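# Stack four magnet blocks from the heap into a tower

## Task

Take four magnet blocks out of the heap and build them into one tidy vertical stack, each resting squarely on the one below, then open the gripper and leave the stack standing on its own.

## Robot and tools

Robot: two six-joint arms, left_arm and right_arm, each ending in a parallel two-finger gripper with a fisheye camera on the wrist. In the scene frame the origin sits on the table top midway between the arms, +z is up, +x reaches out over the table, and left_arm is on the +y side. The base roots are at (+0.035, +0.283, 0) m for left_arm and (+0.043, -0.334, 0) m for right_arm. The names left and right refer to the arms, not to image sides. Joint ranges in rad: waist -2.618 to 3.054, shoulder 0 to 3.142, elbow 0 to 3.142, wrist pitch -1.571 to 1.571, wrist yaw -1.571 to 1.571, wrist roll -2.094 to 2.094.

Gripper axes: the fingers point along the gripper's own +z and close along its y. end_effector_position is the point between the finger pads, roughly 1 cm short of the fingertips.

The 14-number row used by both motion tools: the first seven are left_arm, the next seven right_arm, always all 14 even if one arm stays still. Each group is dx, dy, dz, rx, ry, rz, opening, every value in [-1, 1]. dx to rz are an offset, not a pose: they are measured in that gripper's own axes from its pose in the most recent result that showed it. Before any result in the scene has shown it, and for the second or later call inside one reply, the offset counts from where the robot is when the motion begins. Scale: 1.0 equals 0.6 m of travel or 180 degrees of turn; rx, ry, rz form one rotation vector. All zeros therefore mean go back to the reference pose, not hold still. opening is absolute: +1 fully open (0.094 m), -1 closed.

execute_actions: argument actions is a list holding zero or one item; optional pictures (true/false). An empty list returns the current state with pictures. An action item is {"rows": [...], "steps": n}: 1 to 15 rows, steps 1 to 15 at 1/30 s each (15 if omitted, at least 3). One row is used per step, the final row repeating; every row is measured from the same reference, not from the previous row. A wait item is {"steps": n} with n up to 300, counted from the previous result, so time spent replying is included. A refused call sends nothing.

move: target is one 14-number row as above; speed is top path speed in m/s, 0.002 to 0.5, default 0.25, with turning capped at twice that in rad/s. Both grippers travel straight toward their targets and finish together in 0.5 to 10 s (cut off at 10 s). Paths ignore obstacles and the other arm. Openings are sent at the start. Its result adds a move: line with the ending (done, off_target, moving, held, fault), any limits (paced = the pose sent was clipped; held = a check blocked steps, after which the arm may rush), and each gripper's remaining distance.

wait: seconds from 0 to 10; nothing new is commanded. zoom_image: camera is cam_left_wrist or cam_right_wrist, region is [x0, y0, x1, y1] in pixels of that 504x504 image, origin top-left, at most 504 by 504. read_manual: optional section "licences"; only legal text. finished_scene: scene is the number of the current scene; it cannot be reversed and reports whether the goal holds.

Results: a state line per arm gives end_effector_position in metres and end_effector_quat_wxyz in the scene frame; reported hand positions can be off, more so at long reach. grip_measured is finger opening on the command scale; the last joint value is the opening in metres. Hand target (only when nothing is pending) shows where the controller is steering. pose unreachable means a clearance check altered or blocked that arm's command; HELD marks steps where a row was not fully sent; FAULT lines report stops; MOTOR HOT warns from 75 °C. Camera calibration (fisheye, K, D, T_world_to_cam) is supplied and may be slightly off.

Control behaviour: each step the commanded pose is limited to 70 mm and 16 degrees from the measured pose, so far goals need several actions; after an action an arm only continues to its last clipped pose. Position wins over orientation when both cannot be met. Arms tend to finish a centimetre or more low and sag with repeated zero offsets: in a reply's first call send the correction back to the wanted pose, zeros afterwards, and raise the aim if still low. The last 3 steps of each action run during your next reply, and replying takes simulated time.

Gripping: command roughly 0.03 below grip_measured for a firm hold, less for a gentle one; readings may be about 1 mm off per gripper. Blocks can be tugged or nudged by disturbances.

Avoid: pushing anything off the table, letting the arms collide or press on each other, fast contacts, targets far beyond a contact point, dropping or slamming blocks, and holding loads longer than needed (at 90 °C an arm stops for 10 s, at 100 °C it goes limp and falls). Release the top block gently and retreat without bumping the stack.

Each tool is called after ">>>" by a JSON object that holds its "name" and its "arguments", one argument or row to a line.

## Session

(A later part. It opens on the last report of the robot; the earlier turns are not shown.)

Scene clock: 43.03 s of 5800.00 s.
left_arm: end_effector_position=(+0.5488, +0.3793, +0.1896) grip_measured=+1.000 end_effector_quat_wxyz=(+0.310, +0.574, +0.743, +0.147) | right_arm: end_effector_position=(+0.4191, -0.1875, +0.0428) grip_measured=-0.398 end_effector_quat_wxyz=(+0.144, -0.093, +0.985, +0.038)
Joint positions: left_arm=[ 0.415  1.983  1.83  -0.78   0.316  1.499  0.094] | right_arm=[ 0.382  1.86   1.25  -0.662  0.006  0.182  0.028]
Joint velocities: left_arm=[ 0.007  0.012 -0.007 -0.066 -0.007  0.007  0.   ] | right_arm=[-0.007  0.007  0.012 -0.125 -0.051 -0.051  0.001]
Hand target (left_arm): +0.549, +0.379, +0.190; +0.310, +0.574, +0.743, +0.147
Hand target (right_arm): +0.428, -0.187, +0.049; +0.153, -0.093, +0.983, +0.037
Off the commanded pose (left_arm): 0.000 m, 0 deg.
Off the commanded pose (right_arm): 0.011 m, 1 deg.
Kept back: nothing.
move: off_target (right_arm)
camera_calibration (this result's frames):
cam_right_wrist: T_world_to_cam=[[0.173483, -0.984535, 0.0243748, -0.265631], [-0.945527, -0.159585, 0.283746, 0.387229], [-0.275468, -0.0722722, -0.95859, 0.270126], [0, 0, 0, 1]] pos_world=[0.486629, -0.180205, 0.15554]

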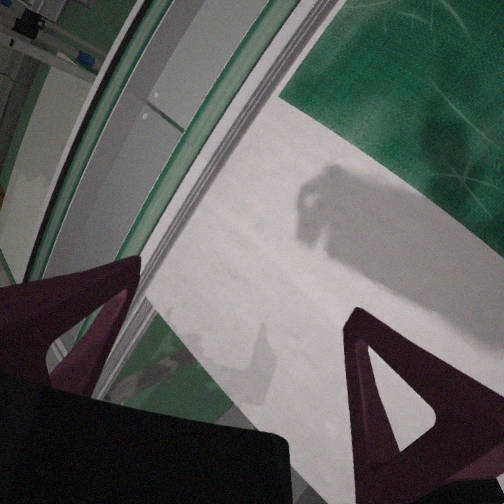

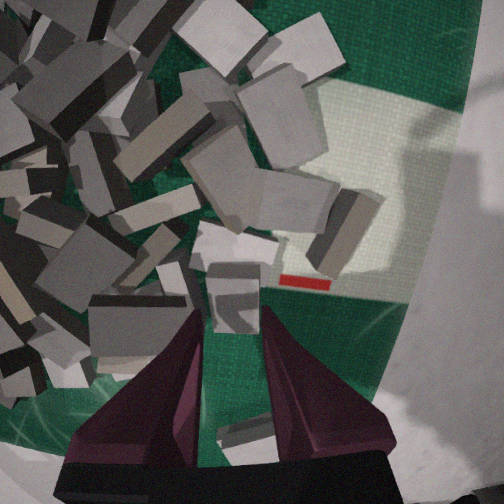

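>>> {"name": "move", "arguments": {
  "target": [0,0,0,0,0,0,1,-0.006,-0.006,0.036,0,-0.008,0,-0.4],
  "speed": 0.05
}}

>>> {"name": "zoom_image", "arguments": {
  "camera": "cam_right_wrist",
  "region": [130,200,350,420]
}}

Scene clock: 44.00 s of 5800.00 s.
left_arm: end_effector_position=(+0.5488, +0.3793, +0.1896) grip_measured=+1.000 end_effector_quat_wxyz=(+0.310, +0.574, +0.743, +0.147) | right_arm: end_effector_position=(+0.4271, -0.1844, +0.0368) grip_measured=-0.398 end_effector_quat_wxyz=(+0.157, -0.095, +0.982, +0.041)
Joint positions: left_arm=[ 0.415  1.983  1.83  -0.78   0.316  1.499  0.094] | right_arm=[ 0.382  1.878  1.238 -0.604  0.006  0.178  0.028]
Joint velocities: left_arm=[0.017 0.007 0.002 0.007 0.007 0.007 0.   ] | right_arm=[ 0.012  0.002 -0.002  0.007  0.037 -0.022 -0.   ]
Hand target (left_arm): +0.549, +0.379, +0.190; +0.310, +0.574, +0.743, +0.147
Hand target (right_arm): +0.429, -0.189, +0.024; +0.156, -0.093, +0.983, +0.039
Off the commanded pose (left_arm): 0.000 m, 0 deg.
Off the commanded pose (right_arm): 0.014 m, 0 deg.
Kept back: nothing.
move: off_target (right_arm)
camera_calibration (this result's frames):
cam_right_wrist: T_world_to_cam=[[0.177159, -0.983976, 0.0201262, -0.265107], [-0.952241, -0.166206, 0.256151, 0.399684], [-0.248702, -0.0645445, -0.966427, 0.257043], [0, 0, 0, 1]] pos_world=[0.491489, -0.177839, 0.151369]

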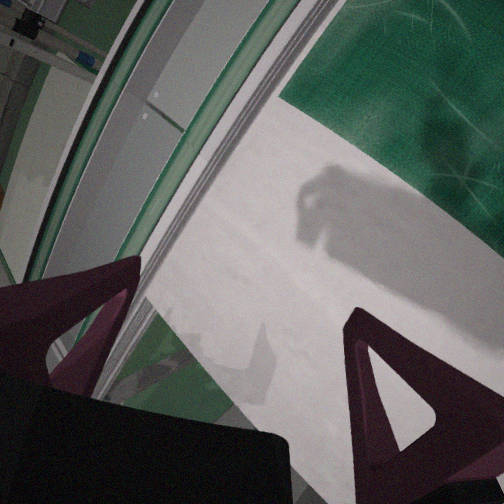

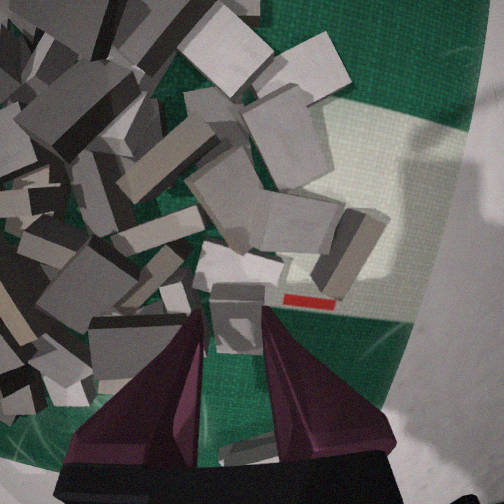

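Region (130, 200, 350, 420) of cam_right_wrist's 504x504 image, scaled by 2.291, with more detail than that image has.

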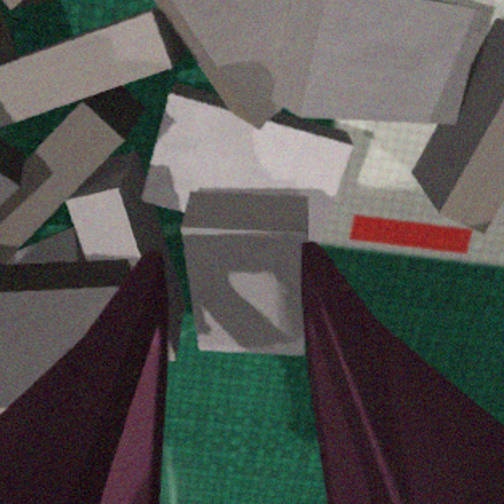

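>>> {"name": "move", "arguments": {
  "target": [0,0,0,0,0,0,1,0,-0.015,-0.012,0,0,0,-0.4],
  "speed": 0.05
}}

>>> {"name": "zoom_image", "arguments": {
  "camera": "cam_right_wrist",
  "region": [130,200,350,420]
}}

Scene clock: 45.23 s of 5800.00 s.
left_arm: end_effector_position=(+0.5488, +0.3793, +0.1896) grip_measured=+1.000 end_effector_quat_wxyz=(+0.310, +0.574, +0.743, +0.147) | right_arm: end_effector_position=(+0.4258, -0.1904, +0.0357) grip_measured=-0.398 end_effector_quat_wxyz=(+0.151, -0.096, +0.983, +0.039)
Joint positions: left_arm=[ 0.415  1.983  1.83  -0.78   0.316  1.499  0.094] | right_arm=[ 0.368  1.878  1.238 -0.618  0.001  0.163  0.028]
Joint velocities: left_arm=[ 0.002 -0.007 -0.002 -0.051  0.066  0.051  0.   ] | right_arm=[ 0.007  0.002  0.007 -0.066 -0.022 -0.037  0.   ]
Hand target (left_arm): +0.549, +0.379, +0.190; +0.310, +0.574, +0.743, +0.147
Hand target (right_arm): +0.427, -0.194, +0.043; +0.157, -0.095, +0.982, +0.042
Off the commanded pose (left_arm): 0.000 m, 0 deg.
Off the commanded pose (right_arm): 0.008 m, 1 deg.
Kept back: nothing.
move: done
camera_calibration (this result's frames):
cam_right_wrist: T_world_to_cam=[[0.178381, -0.983681, 0.0234951, -0.271408], [-0.948574, -0.165571, 0.269803, 0.395763], [-0.26151, -0.0704148, -0.962629, 0.259424], [0, 0, 0, 1]] pos_world=[0.491667, -0.183185, 0.149328]

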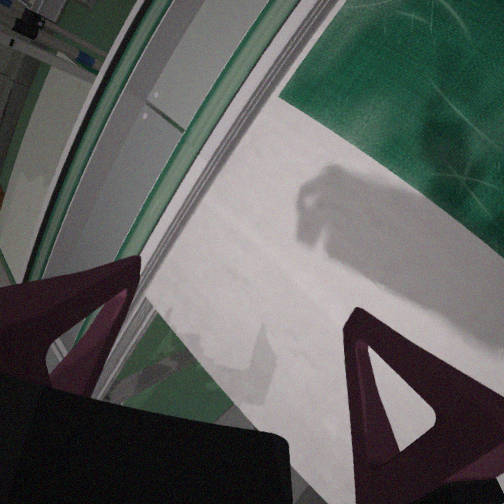

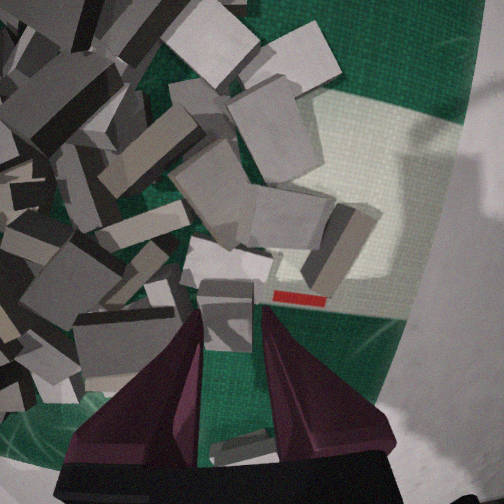

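Region (130, 200, 350, 420) of cam_right_wrist's 504x504 image, scaled by 2.291, with more detail than that image has.

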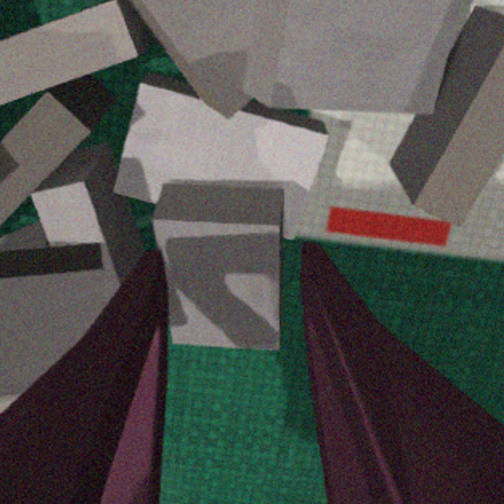

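>>> {"name": "move", "arguments": {
  "target": [0,0,0,0,0,0,1,0,0,-0.002,0,0,0,-0.3]
}}

>>> {"name": "move", "arguments": {
  "target": [0,0,0,0,0,0,1,0,0,0.027,0,-0.008,0,-0.3],
  "speed": 0.04
}}

>>> {"name": "zoom_image", "arguments": {
  "camera": "cam_right_wrist",
  "region": [130,200,350,420]
}}

Scene clock: 46.17 s of 5800.00 s.
left_arm: end_effector_position=(+0.5488, +0.3793, +0.1896) grip_measured=+1.000 end_effector_quat_wxyz=(+0.310, +0.574, +0.743, +0.147) | right_arm: end_effector_position=(+0.4256, -0.1905, +0.0356) grip_measured=-0.302 end_effector_quat_wxyz=(+0.150, -0.096, +0.983, +0.039)
Joint positions: left_arm=[ 0.415  1.983  1.83  -0.78   0.316  1.499  0.094] | right_arm=[ 0.368  1.878  1.238 -0.62   0.001  0.162  0.033]
Joint velocities: left_arm=[ 0.002 -0.002  0.002 -0.022 -0.007 -0.037  0.   ] | right_arm=[-0.007 -0.022 -0.012 -0.037 -0.007  0.007 -0.   ]
Hand target (left_arm): +0.549, +0.379, +0.190; +0.310, +0.574, +0.743, +0.147
Hand target (right_arm): +0.425, -0.191, +0.037; +0.151, -0.096, +0.983, +0.039
Off the commanded pose (left_arm): 0.000 m, 0 deg.
Off the commanded pose (right_arm): 0.001 m, 0 deg.
Kept back: nothing.
move: done
camera_calibration (this result's frames):
cam_right_wrist: T_world_to_cam=[[0.179119, -0.983536, 0.0239279, -0.271756], [-0.948186, -0.166092, 0.270846, 0.395229], [-0.262413, -0.0712018, -0.962325, 0.259491], [0, 0, 0, 1]] pos_world=[0.491521, -0.183161, 0.149171]

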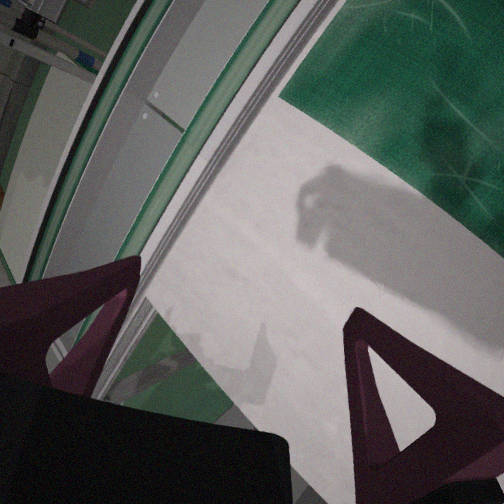

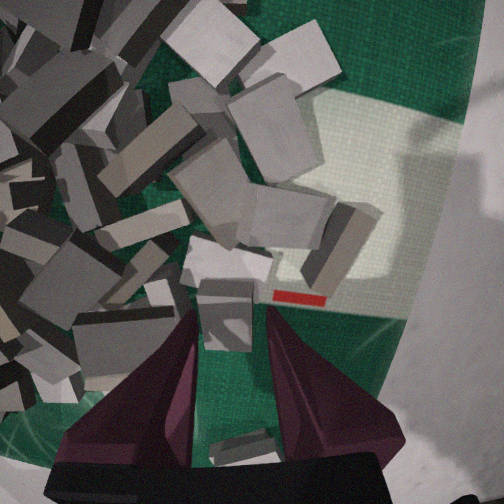

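Scene clock: 46.93 s of 5800.00 s.
left_arm: end_effector_position=(+0.5488, +0.3793, +0.1896) grip_measured=+1.000 end_effector_quat_wxyz=(+0.310, +0.574, +0.743, +0.147) | right_arm: end_effector_position=(+0.4290, -0.1892, +0.0228) grip_measured=-0.302 end_effector_quat_wxyz=(+0.158, -0.096, +0.982, +0.041)
Joint positions: left_arm=[ 0.415  1.983  1.83  -0.78   0.316  1.499  0.094] | right_arm=[ 0.368  1.9    1.207 -0.551  0.001  0.162  0.033]
Joint velocities: left_arm=[-0.007 -0.022  0.002  0.022 -0.051 -0.022  0.   ] | right_arm=[ 0.002 -0.012  0.007 -0.051  0.022 -0.007 -0.001]
Hand target (left_arm): +0.549, +0.379, +0.190; +0.310, +0.574, +0.743, +0.147
Hand target (right_arm): +0.430, -0.189, +0.020; +0.162, -0.096, +0.981, +0.040
Off the commanded pose (left_arm): 0.000 m, 0 deg.
Off the commanded pose (right_arm): 0.003 m, 1 deg.
Kept back: nothing.
move: done
camera_calibration (this result's frames):
cam_right_wrist: T_world_to_cam=[[0.178789, -0.98366, 0.0211682, -0.270614], [-0.952045, -0.167533, 0.256012, 0.403927], [-0.248282, -0.0659251, -0.966442, 0.24322], [0, 0, 0, 1]] pos_world=[0.493327, -0.182487, 0.137376]

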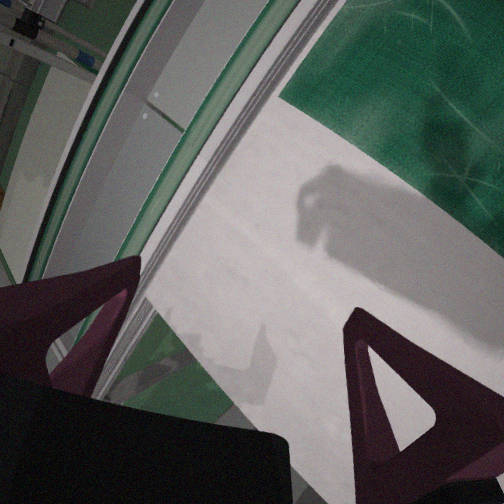

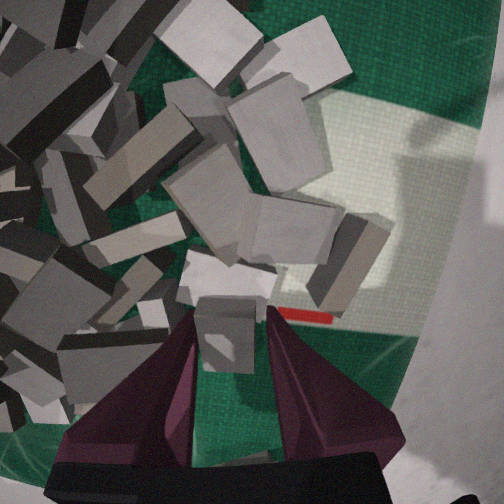

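Region (130, 200, 350, 420) of cam_right_wrist's 504x504 image, scaled by 2.291, with more detail than that image has.

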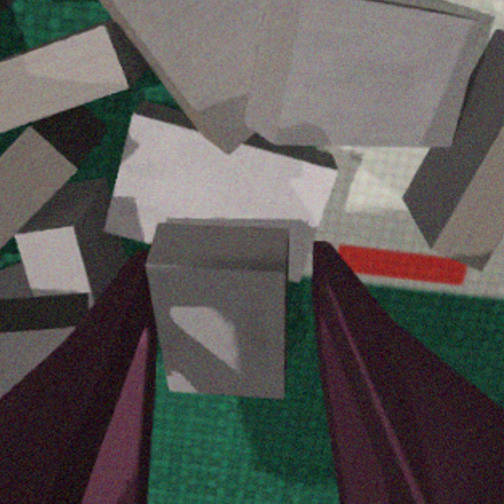

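>>> {"name": "move", "arguments": {
  "target": [0,0,0,0,0,0,1,0,0,0,0,0,0,-0.55]
}}

>>> {"name": "move", "arguments": {
  "target": [0,0,0,0,0,0,1,0.0,0,-0.11,0.012,0.092,0,-0.55],
  "speed": 0.15
}}

>>> {"name": "zoom_image", "arguments": {
  "camera": "cam_right_wrist",
  "region": [130,200,350,420]
}}

Scene clock: 47.87 s of 5800.00 s.
left_arm: end_effector_position=(+0.5488, +0.3793, +0.1896) grip_measured=+1.000 end_effector_quat_wxyz=(+0.310, +0.574, +0.743, +0.147) | right_arm: end_effector_position=(+0.4292, -0.1894, +0.0228) grip_measured=-0.470 end_effector_quat_wxyz=(+0.158, -0.096, +0.982, +0.041)
Joint positions: left_arm=[ 0.415  1.983  1.83  -0.78   0.316  1.499  0.094] | right_arm=[ 0.368  1.9    1.207 -0.551  0.003  0.162  0.025]
Joint velocities: left_arm=[ 0.012 -0.007 -0.007  0.022  0.007 -0.081  0.   ] | right_arm=[ 0.002  0.017 -0.007 -0.051 -0.007 -0.081  0.001]
Hand target (left_arm): +0.549, +0.379, +0.190; +0.310, +0.574, +0.743, +0.147
Hand target (right_arm): +0.429, -0.189, +0.023; +0.158, -0.096, +0.982, +0.041
Off the commanded pose (left_arm): 0.000 m, 0 deg.
Off the commanded pose (right_arm): 0.000 m, 0 deg.
Kept back: nothing.
move: done
camera_calibration (this result's frames):
cam_right_wrist: T_world_to_cam=[[0.178411, -0.983706, 0.0221671, -0.270669], [-0.952295, -0.166958, 0.255458, 0.40427], [-0.247595, -0.0666862, -0.966566, 0.242842], [0, 0, 0, 1]] pos_world=[0.493401, -0.182569, 0.137448]

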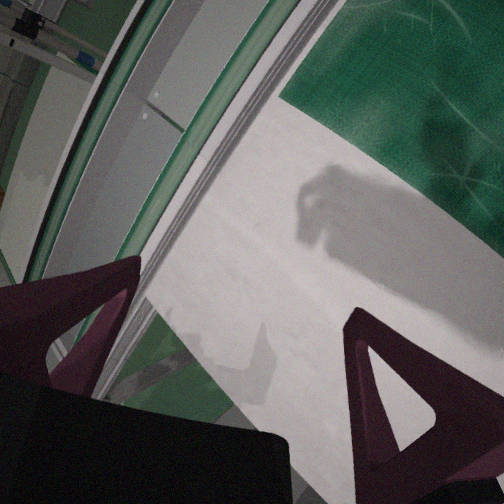

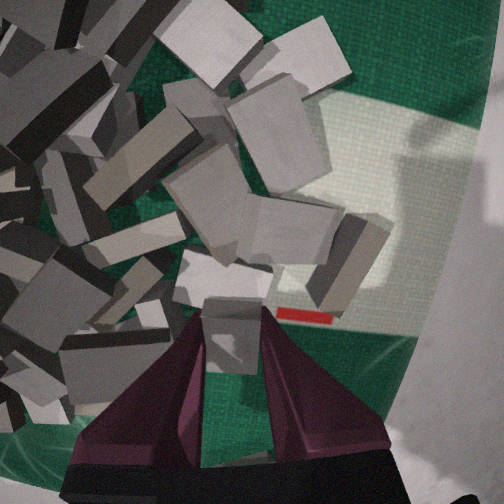

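Scene clock: 49.47 s of 5800.00 s.
left_arm: end_effector_position=(+0.5488, +0.3793, +0.1896) grip_measured=+1.000 end_effector_quat_wxyz=(+0.310, +0.574, +0.743, +0.147) | right_arm: end_effector_position=(+0.4013, -0.1991, +0.0779) grip_measured=-0.470 end_effector_quat_wxyz=(+0.004, -0.098, +0.995, +0.002)
Joint positions: left_arm=[ 0.415  1.983  1.83  -0.78   0.316  1.499  0.094] | right_arm=[ 0.368  2.001  1.632 -1.193 -0.001  0.162  0.025]
Joint velocities: left_arm=[-0.012 -0.007 -0.012 -0.11   0.066  0.066  0.   ] | right_arm=[-0.002  0.012  0.002 -0.125  0.007  0.022  0.   ]
Hand target (left_arm): +0.549, +0.379, +0.190; +0.310, +0.574, +0.743, +0.147
Hand target (right_arm): +0.408, -0.196, +0.086; +0.016, -0.096, +0.995, +0.009
Off the commanded pose (left_arm): 0.000 m, 0 deg.
Off the commanded pose (right_arm): 0.011 m, 2 deg.
Kept back: nothing.
move: off_target (right_arm)
camera_calibration (this result's frames):
cam_right_wrist: T_world_to_cam=[[0.193336, -0.978443, 0.0726031, -0.28532], [-0.832214, -0.124348, 0.54033, 0.300111], [-0.519654, -0.164887, -0.838315, 0.36811], [0, 0, 0, 1]] pos_world=[0.496209, -0.181154, 0.167149]

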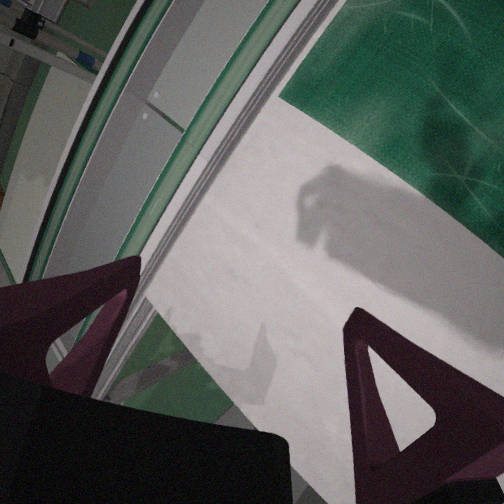

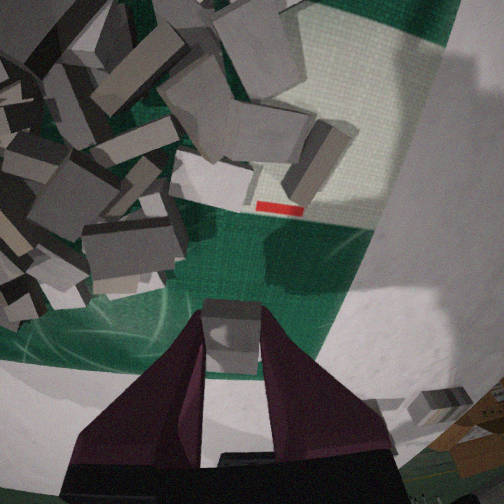

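Region (130, 200, 350, 420) of cam_right_wrist's 504x504 image, scaled by 2.291, with more detail than that image has.

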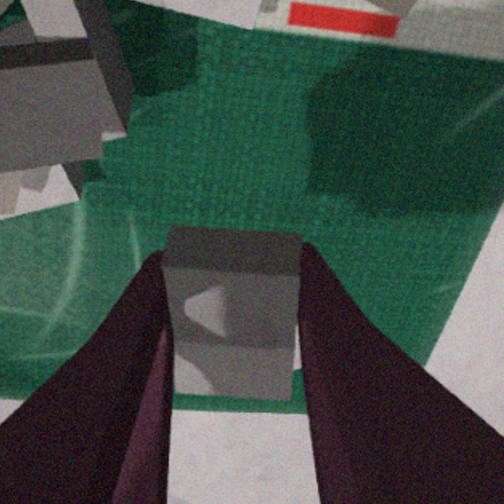

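>>> {"name": "move", "arguments": {
  "target": [0,0,0,0,0,0,1,0.142,-0.016,0.015,0,0,0.388,-0.55],
  "speed": 0.35
}}

>>> {"name": "move", "arguments": {
  "target": [0,0,0,0,0,0,1,0,0,0.018,0,0.035,0,-0.55],
  "speed": 0.1
}}

>>> {"name": "zoom_image", "arguments": {
  "camera": "cam_right_wrist",
  "region": [160,240,310,390]
}}

Scene clock: 52.10 s of 5800.00 s.
left_arm: end_effector_position=(+0.5488, +0.3793, +0.1896) grip_measured=+1.000 end_effector_quat_wxyz=(+0.310, +0.574, +0.743, +0.147) | right_arm: end_effector_position=(+0.3212, -0.2280, +0.0612) grip_measured=-0.471 end_effector_quat_wxyz=(-0.007, +0.492, +0.870, -0.003)
Joint positions: left_arm=[ 0.415  1.983  1.83  -0.78   0.316  1.499  0.094] | right_arm=[ 0.368  1.717  1.195 -1.061 -0.007  1.386  0.025]
Joint velocities: left_arm=[ 0.002  0.002 -0.012  0.022  0.007 -0.037  0.   ] | right_arm=[-0.017  0.007 -0.002  0.022 -0.066  0.007 -0.002]
Hand target (left_arm): +0.549, +0.379, +0.190; +0.310, +0.574, +0.743, +0.147
Hand target (right_arm): +0.319, -0.225, +0.066; +0.002, +0.490, +0.872, +0.004
Off the commanded pose (left_arm): 0.000 m, 0 deg.
Off the commanded pose (right_arm): 0.008 m, 1 deg.
Kept back: nothing.
move: done
camera_calibration (this result's frames):
cam_right_wrist: T_world_to_cam=[[-0.853091, -0.514501, 0.0867505, 0.144138], [-0.387579, 0.736188, 0.554806, 0.291389], [-0.349313, 0.439677, -0.827445, 0.390193], [0, 0, 0, 1]] pos_world=[0.372198, -0.311917, 0.148694]

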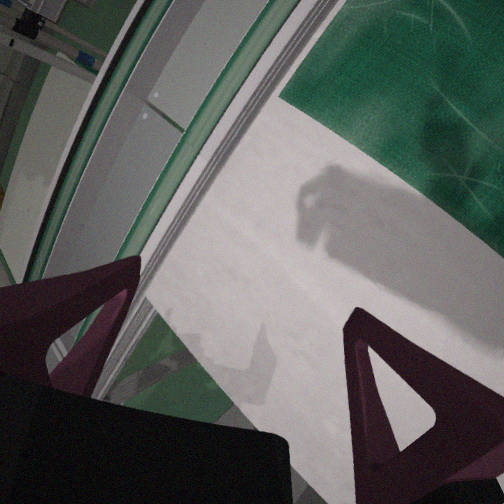

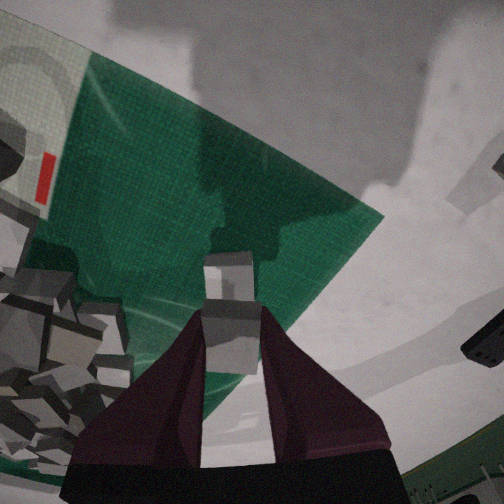

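Scene clock: 53.03 s of 5800.00 s.
left_arm: end_effector_position=(+0.5488, +0.3793, +0.1896) grip_measured=+1.000 end_effector_quat_wxyz=(+0.310, +0.574, +0.743, +0.147) | right_arm: end_effector_position=(+0.3220, -0.2254, +0.0537) grip_measured=-0.471 end_effector_quat_wxyz=(-0.050, +0.491, +0.869, +0.025)
Joint positions: left_arm=[ 0.415  1.983  1.83  -0.78   0.316  1.499  0.094] | right_arm=[ 0.315  1.747  1.195 -1.05  -0.108  1.33   0.025]
Joint velocities: left_arm=[ 0.002 -0.007 -0.017 -0.007  0.022 -0.022  0.   ] | right_arm=[ 0.012  0.012 -0.022 -0.007 -0.066 -0.037  0.001]
Hand target (left_arm): +0.549, +0.379, +0.190; +0.310, +0.574, +0.743, +0.147
Hand target (right_arm): +0.321, -0.228, +0.051; -0.054, +0.492, +0.869, +0.025
Off the commanded pose (left_arm): 0.000 m, 0 deg.
Off the commanded pose (right_arm): 0.004 m, 1 deg.
Kept back: nothing.
move: done
camera_calibration (this result's frames):
cam_right_wrist: T_world_to_cam=[[-0.84867, -0.522795, 0.0802731, 0.143841], [-0.359332, 0.681246, 0.637797, 0.268032], [-0.388123, 0.512435, -0.76601, 0.408711], [0, 0, 0, 1]] pos_world=[0.377016, -0.316834, 0.13058]

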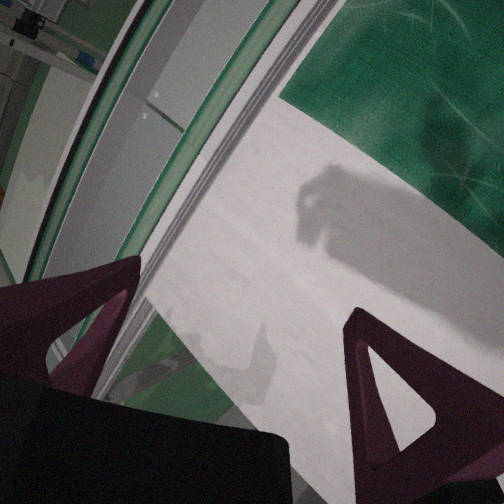

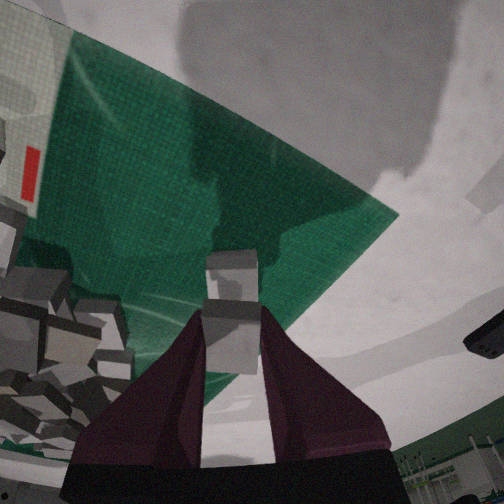

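Region (160, 240, 310, 390) of cam_right_wrist's 504x504 image, scaled by 3.360, with more detail than that image has.

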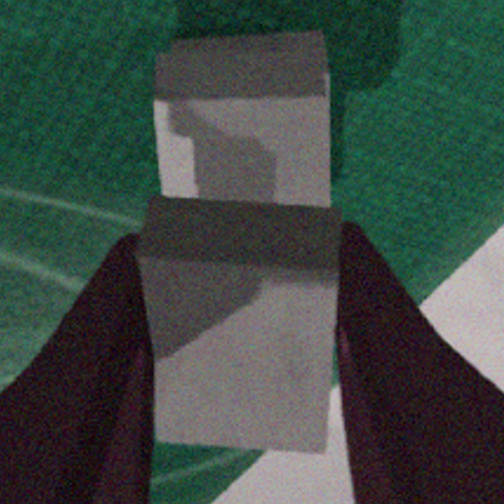

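>>> {"name": "move", "arguments": {
  "target": [0,0,0,0,0,0,1,-0.006,-0.002,0.025,0,0,0,-0.55],
  "speed": 0.04
}}

>>> {"name": "zoom_image", "arguments": {
  "camera": "cam_right_wrist",
  "region": [160,240,310,390]
}}

Scene clock: 54.10 s of 5800.00 s.
left_arm: end_effector_position=(+0.5488, +0.3793, +0.1896) grip_measured=+1.000 end_effector_quat_wxyz=(+0.310, +0.574, +0.743, +0.147) | right_arm: end_effector_position=(+0.3227, -0.2249, +0.0413) grip_measured=-0.471 end_effector_quat_wxyz=(-0.049, +0.490, +0.870, +0.027)
Joint positions: left_arm=[ 0.415  1.983  1.83  -0.78   0.316  1.499  0.094] | right_arm=[ 0.315  1.762  1.161 -0.997 -0.109  1.329  0.025]
Joint velocities: left_arm=[-0.027 -0.012  0.007  0.037 -0.007  0.081  0.   ] | right_arm=[-0.007  0.012  0.007  0.051  0.037  0.066  0.   ]
Hand target (left_arm): +0.549, +0.379, +0.190; +0.310, +0.574, +0.743, +0.147
Hand target (right_arm): +0.322, -0.228, +0.039; -0.050, +0.491, +0.870, +0.025
Off the commanded pose (left_arm): 0.000 m, 0 deg.
Off the commanded pose (right_arm): 0.004 m, 0 deg.
Kept back: nothing.
move: done
camera_calibration (this result's frames):
cam_right_wrist: T_world_to_cam=[[-0.848188, -0.524262, 0.0756736, 0.145402], [-0.362687, 0.678925, 0.638373, 0.276352], [-0.386051, 0.514014, -0.765998, 0.398957], [0, 0, 0, 1]] pos_world=[0.377575, -0.316463, 0.118182]

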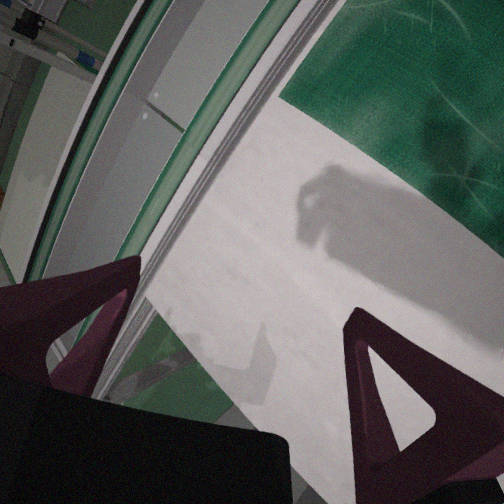

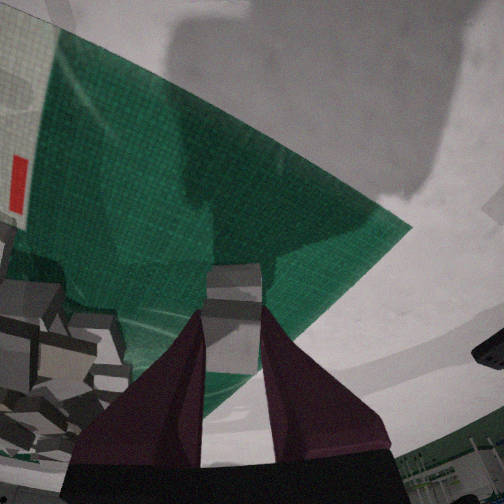

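Region (160, 240, 310, 390) of cam_right_wrist's 504x504 image, scaled by 3.360, with more detail than that image has.

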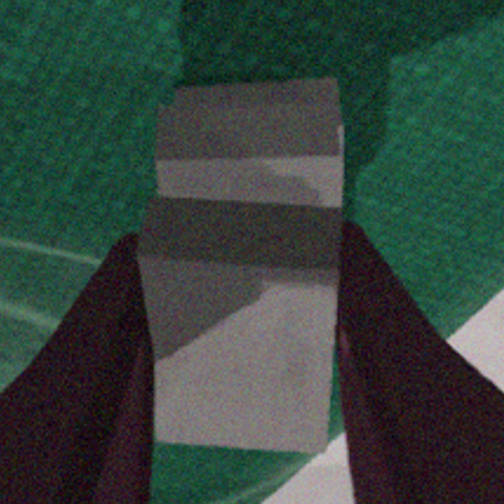

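>>> {"name": "move", "arguments": {
  "target": [0,0,0,0,0,0,1,-0.011,-0.005,0.012,0,0,0,-0.55],
  "speed": 0.03
}}

>>> {"name": "zoom_image", "arguments": {
  "camera": "cam_right_wrist",
  "region": [160,240,310,390]
}}

Scene clock: 55.10 s of 5800.00 s.
left_arm: end_effector_position=(+0.5488, +0.3793, +0.1896) grip_measured=+1.000 end_effector_quat_wxyz=(+0.310, +0.574, +0.743, +0.147) | right_arm: end_effector_position=(+0.3241, -0.2278, +0.0376) grip_measured=-0.471 end_effector_quat_wxyz=(-0.047, +0.489, +0.871, +0.030)
Joint positions: left_arm=[ 0.415  1.983  1.83  -0.78   0.316  1.499  0.094] | right_arm=[ 0.303  1.762  1.145 -0.974 -0.11   1.315  0.025]
Joint velocities: left_arm=[ 0.002 -0.017  0.002  0.037 -0.007 -0.037  0.   ] | right_arm=[ 0.007 -0.002  0.002 -0.051  0.022  0.081 -0.   ]
Hand target (left_arm): +0.549, +0.379, +0.190; +0.310, +0.574, +0.743, +0.147
Hand target (right_arm): +0.323, -0.231, +0.034; -0.049, +0.490, +0.870, +0.028
Off the commanded pose (left_arm): 0.000 m, 0 deg.
Off the commanded pose (right_arm): 0.006 m, 0 deg.
Kept back: nothing.
move: done
camera_calibration (this result's frames):
cam_right_wrist: T_world_to_cam=[[-0.847589, -0.526348, 0.0674642, 0.144992], [-0.369117, 0.676128, 0.637654, 0.282721], [-0.381242, 0.515567, -0.767363, 0.397029], [0, 0, 0, 1]] pos_world=[0.378615, -0.319535, 0.114605]

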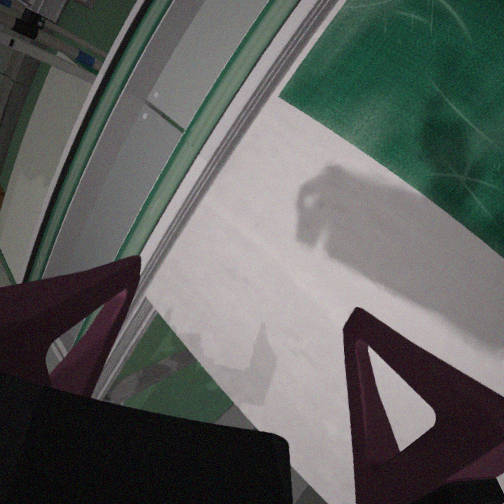

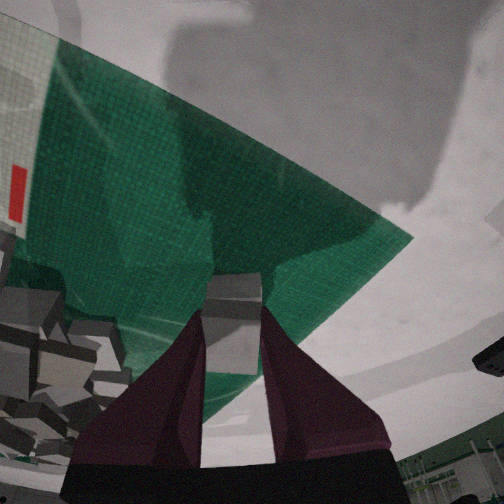

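Region (160, 240, 310, 390) of cam_right_wrist's 504x504 image, scaled by 3.360, with more detail than that image has.

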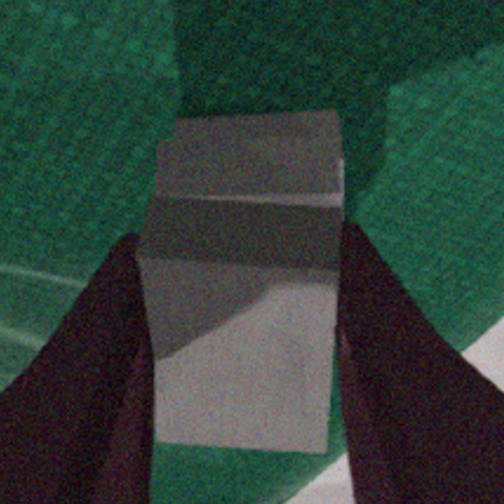

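>>> {"name": "move", "arguments": {
  "target": [0,0,0,0,0,0,1,0,-0.002,0.007,0,0,0,-0.55],
  "speed": 0.02
}}

>>> {"name": "move", "arguments": {
  "target": [0,0,0,0,0,0,1,0,0,0,0,0,0,-0.25]
}}

>>> {"name": "move", "arguments": {
  "target": [0,0,0,0,0,0,1,0.01,0,-0.1,-0.006,-0.036,0,-0.25]
}}

>>> {"name": "zoom_image", "arguments": {
  "camera": "cam_right_wrist",
  "region": [160,200,310,350]
}}

>>> {"name": "move", "arguments": {
  "target": [0,0,0,0,0,0,1,0.0,0.19,-0.04,-0.006,0,0.06,-0.33]
}}

Scene clock: 56.03 s of 5800.00 s.
left_arm: end_effector_position=(+0.5488, +0.3793, +0.1896) grip_measured=+1.000 end_effector_quat_wxyz=(+0.310, +0.574, +0.743, +0.147) | right_arm: end_effector_position=(+0.3268, -0.2270, +0.0375) grip_measured=-0.471 end_effector_quat_wxyz=(-0.043, +0.488, +0.871, +0.034)
Joint positions: left_arm=[ 0.415  1.983  1.83  -0.78   0.316  1.499  0.094] | right_arm=[ 0.303  1.762  1.145 -0.963 -0.11   1.315  0.025]
Joint velocities: left_arm=[-0.007  0.022  0.012  0.022  0.051 -0.081  0.   ] | right_arm=[-0.022 -0.012 -0.002 -0.007 -0.095  0.022 -0.   ]
Hand target (left_arm): +0.549, +0.379, +0.190; +0.310, +0.574, +0.743, +0.147
Hand target (right_arm): +0.323, -0.228, +0.033; -0.047, +0.489, +0.871, +0.030
Off the commanded pose (left_arm): 0.000 m, 0 deg.
Off the commanded pose (right_arm): 0.006 m, 1 deg.
Kept back: nothing.
move: done
camera_calibration (this result's frames):
cam_right_wrist: T_world_to_cam=[[-0.847852, -0.527191, 0.0567182, 0.147931], [-0.376421, 0.673786, 0.635861, 0.285104], [-0.373436, 0.517766, -0.769717, 0.395623], [0, 0, 0, 1]] pos_world=[0.380483, -0.318951, 0.114841]

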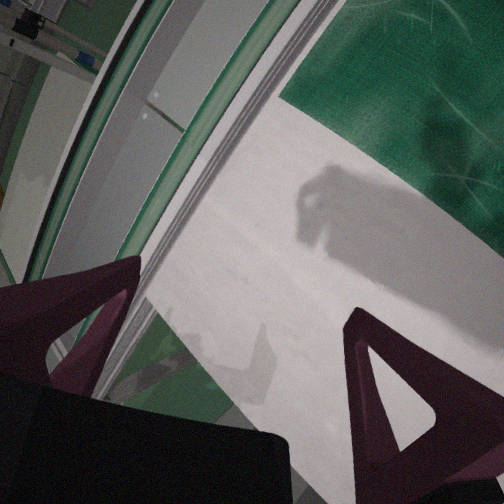

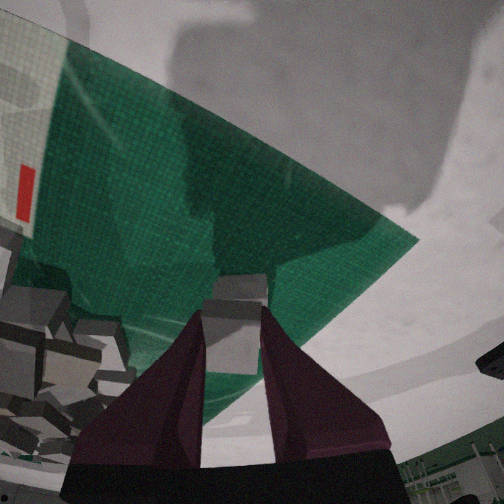

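Scene clock: 56.53 s of 5800.00 s.
left_arm: end_effector_position=(+0.5488, +0.3793, +0.1896) grip_measured=+1.000 end_effector_quat_wxyz=(+0.310, +0.574, +0.743, +0.147) | right_arm: end_effector_position=(+0.3268, -0.2270, +0.0375) grip_measured=-0.252 end_effector_quat_wxyz=(-0.043, +0.488, +0.871, +0.034)
Joint positions: left_arm=[ 0.415  1.983  1.83  -0.78   0.316  1.499  0.094] | right_arm=[ 0.303  1.762  1.145 -0.963 -0.11   1.315  0.035]
Joint velocities: left_arm=[-0.007  0.022  0.002  0.037  0.007 -0.022  0.   ] | right_arm=[-0.007 -0.012  0.007  0.022 -0.037 -0.037 -0.001]
Hand target (left_arm): +0.549, +0.379, +0.190; +0.310, +0.574, +0.743, +0.147
Hand target (right_arm): +0.327, -0.227, +0.038; -0.043, +0.488, +0.871, +0.034
Off the commanded pose (left_arm): 0.000 m, 0 deg.
Off the commanded pose (right_arm): 0.000 m, 0 deg.
Kept back: nothing.
move: done
camera_calibration (this result's frames):
cam_right_wrist: T_world_to_cam=[[-0.847852, -0.527191, 0.0567182, 0.147931], [-0.376421, 0.673786, 0.635861, 0.285104], [-0.373436, 0.517766, -0.769717, 0.395623], [0, 0, 0, 1]] pos_world=[0.380483, -0.318951, 0.114841]

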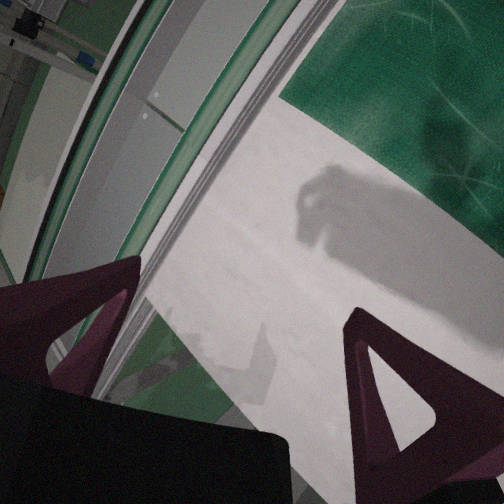

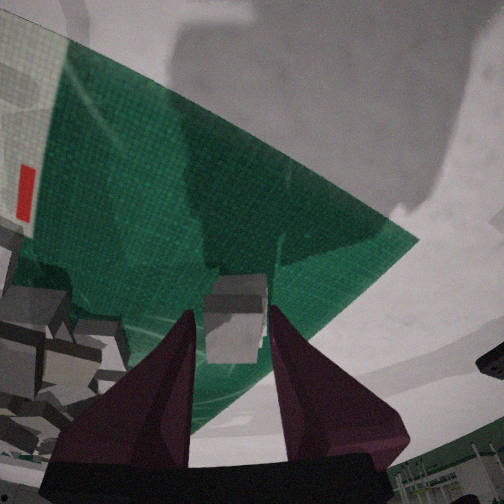

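Scene clock: 57.57 s of 5800.00 s.
left_arm: end_effector_position=(+0.5488, +0.3793, +0.1896) grip_measured=+1.000 end_effector_quat_wxyz=(+0.310, +0.574, +0.743, +0.147) | right_arm: end_effector_position=(+0.3212, -0.2279, +0.0882) grip_measured=-0.252 end_effector_quat_wxyz=(-0.004, +0.491, +0.871, +0.013)
Joint positions: left_arm=[ 0.415  1.983  1.83  -0.78   0.316  1.499  0.094] | right_arm=[ 0.358  1.668  1.249 -1.137 -0.024  1.373  0.035]
Joint velocities: left_arm=[-0.012 -0.007 -0.012  0.081  0.037 -0.037  0.   ] | right_arm=[-0.012 -0.012  0.012 -0.051 -0.051  0.022 -0.001]
Hand target (left_arm): +0.549, +0.379, +0.190; +0.310, +0.574, +0.743, +0.147
Hand target (right_arm): +0.325, -0.228, +0.097; +0.011, +0.489, +0.872, +0.014
Off the commanded pose (left_arm): 0.000 m, 0 deg.
Off the commanded pose (right_arm): 0.011 m, 2 deg.
Kept back: nothing.
move: off_target (right_arm)
camera_calibration (this result's frames):
cam_right_wrist: T_world_to_cam=[[-0.852743, -0.519277, 0.0563929, 0.143317], [-0.40132, 0.720458, 0.565582, 0.276207], [-0.334323, 0.459665, -0.822762, 0.411795], [0, 0, 0, 1]] pos_world=[0.370732, -0.313862, 0.174509]

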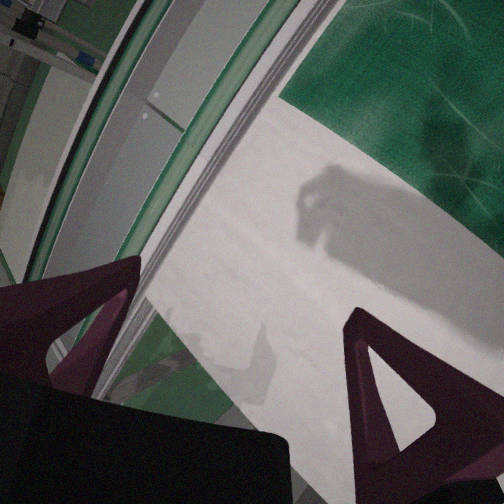

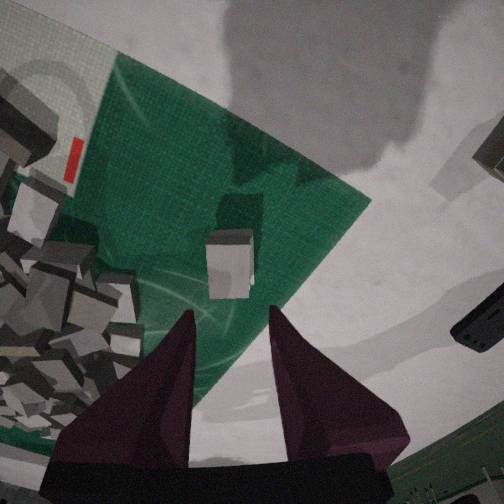

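Region (160, 200, 310, 350) of cam_right_wrist's 504x504 image, scaled by 3.360, with more detail than that image has.

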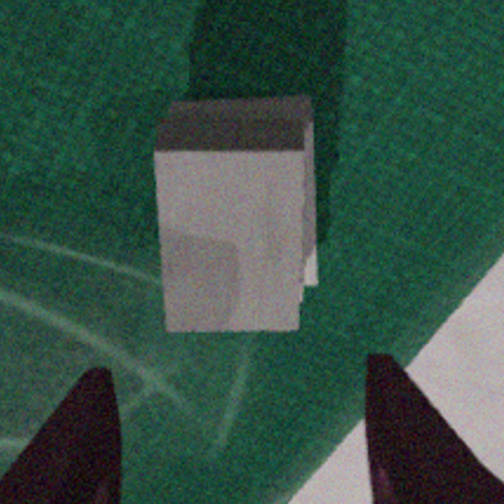

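Scene clock: 58.77 s of 5800.00 s.
left_arm: end_effector_position=(+0.5488, +0.3793, +0.1896) grip_measured=+1.000 end_effector_quat_wxyz=(+0.310, +0.574, +0.743, +0.147) | right_arm: end_effector_position=(+0.4172, -0.1736, +0.1109) grip_measured=-0.328 end_effector_quat_wxyz=(-0.004, +0.571, +0.821, +0.018)
Joint positions: left_arm=[ 0.415  1.983  1.83  -0.78   0.316  1.499  0.094] | right_arm=[ 0.402  2.078  1.877 -1.343 -0.026  1.607  0.032]
Joint velocities: left_arm=[-0.002 -0.002 -0.002  0.051 -0.007 -0.007  0.   ] | right_arm=[-0.002 -0.012  0.007 -0.095  0.022  0.022 -0.   ]
Hand target (left_arm): +0.549, +0.379, +0.190; +0.310, +0.574, +0.743, +0.147
Hand target (right_arm): +0.419, -0.170, +0.116; -0.001, +0.570, +0.821, +0.021
Off the commanded pose (left_arm): 0.000 m, 0 deg.
Off the commanded pose (right_arm): 0.006 m, 0 deg.
Kept back: nothing.
move: done
camera_calibration (this result's frames):
cam_right_wrist: T_world_to_cam=[[-0.935348, -0.350196, 0.0498636, 0.316623], [-0.26103, 0.778471, 0.57083, 0.213732], [-0.23872, 0.520909, -0.819553, 0.408067], [0, 0, 0, 1]] pos_world=[0.449357, -0.26807, 0.196639]

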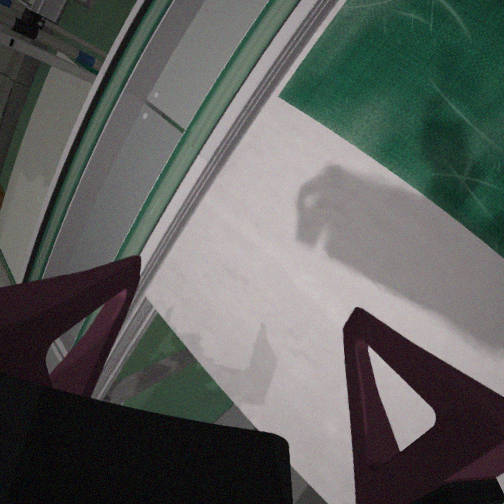

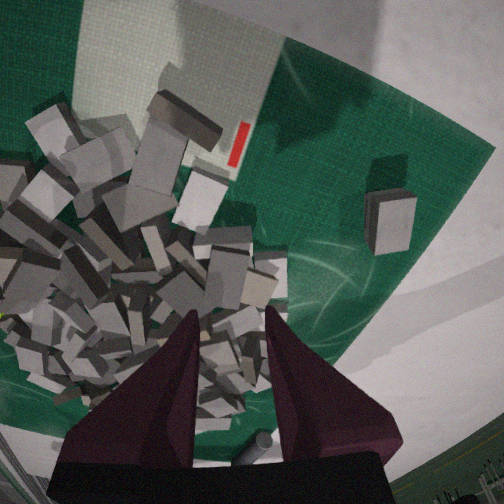

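>>> {"name": "zoom_image", "arguments": {
  "camera": "cam_right_wrist",
  "region": [100,120,320,340]
}}

Region (100, 120, 320, 340) of cam_right_wrist's 504x504 image, scaled by 2.291, with more detail than that image has.

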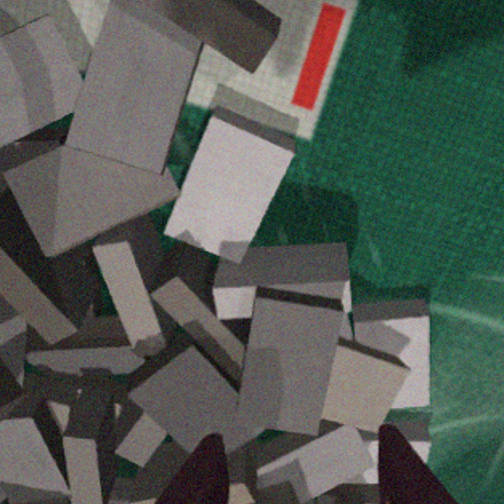

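>>> {"name": "move", "arguments": {
  "target": [0,0,0,0,0,0,1,-0.04,0.043,0.085,0.004,0,0.146,-0.33]
}}

>>> {"name": "zoom_image", "arguments": {
  "camera": "cam_right_wrist",
  "region": [130,170,350,390]
}}

Scene clock: 60.47 s of 5800.00 s.
left_arm: end_effector_position=(+0.5488, +0.3793, +0.1896) grip_measured=+1.000 end_effector_quat_wxyz=(+0.310, +0.574, +0.743, +0.147) | right_arm: end_effector_position=(+0.4446, -0.1843, +0.0559) grip_measured=-0.328 end_effector_quat_wxyz=(-0.015, +0.736, +0.676, +0.003)
Joint positions: left_arm=[ 0.415  1.983  1.83  -0.78   0.316  1.499  0.094] | right_arm=[ 0.352  2.217  1.877 -1.238 -0.031  1.998  0.032]
Joint velocities: left_arm=[-0.002  0.012 -0.017 -0.081 -0.022 -0.051  0.   ] | right_arm=[-0.007 -0.007  0.002  0.051 -0.007 -0.066 -0.   ]
Hand target (left_arm): +0.549, +0.379, +0.190; +0.310, +0.574, +0.743, +0.147
Hand target (right_arm): +0.451, -0.186, +0.061; -0.011, +0.742, +0.670, +0.012
Off the commanded pose (left_arm): 0.000 m, 0 deg.
Off the commanded pose (right_arm): 0.007 m, 1 deg.
Kept back: nothing.
move: done
camera_calibration (this result's frames):
cam_right_wrist: T_world_to_cam=[[-0.992196, 0.081877, 0.0940405, 0.443629], [0.121008, 0.814193, 0.567844, 0.0975243], [-0.0300737, 0.574792, -0.817746, 0.292172], [0, 0, 0, 1]] pos_world=[0.437153, -0.283665, 0.141825]

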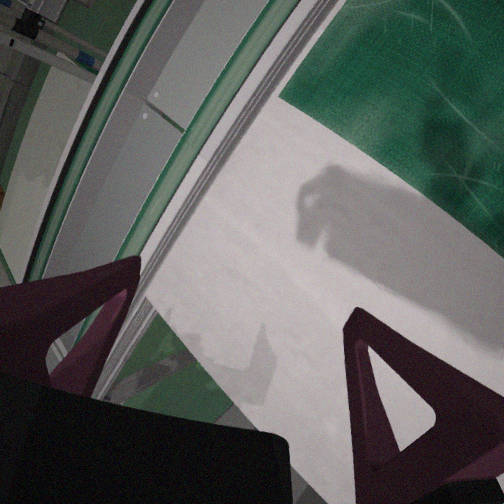

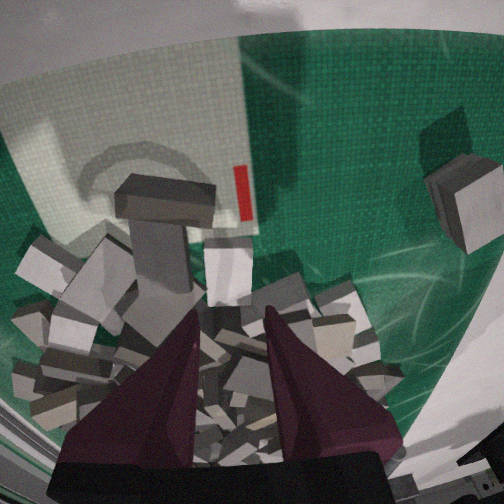

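Region (130, 170, 350, 390) of cam_right_wrist's 504x504 image, scaled by 2.291, with more detail than that image has.

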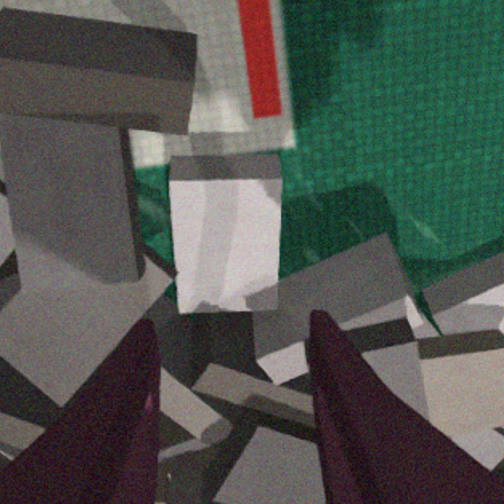

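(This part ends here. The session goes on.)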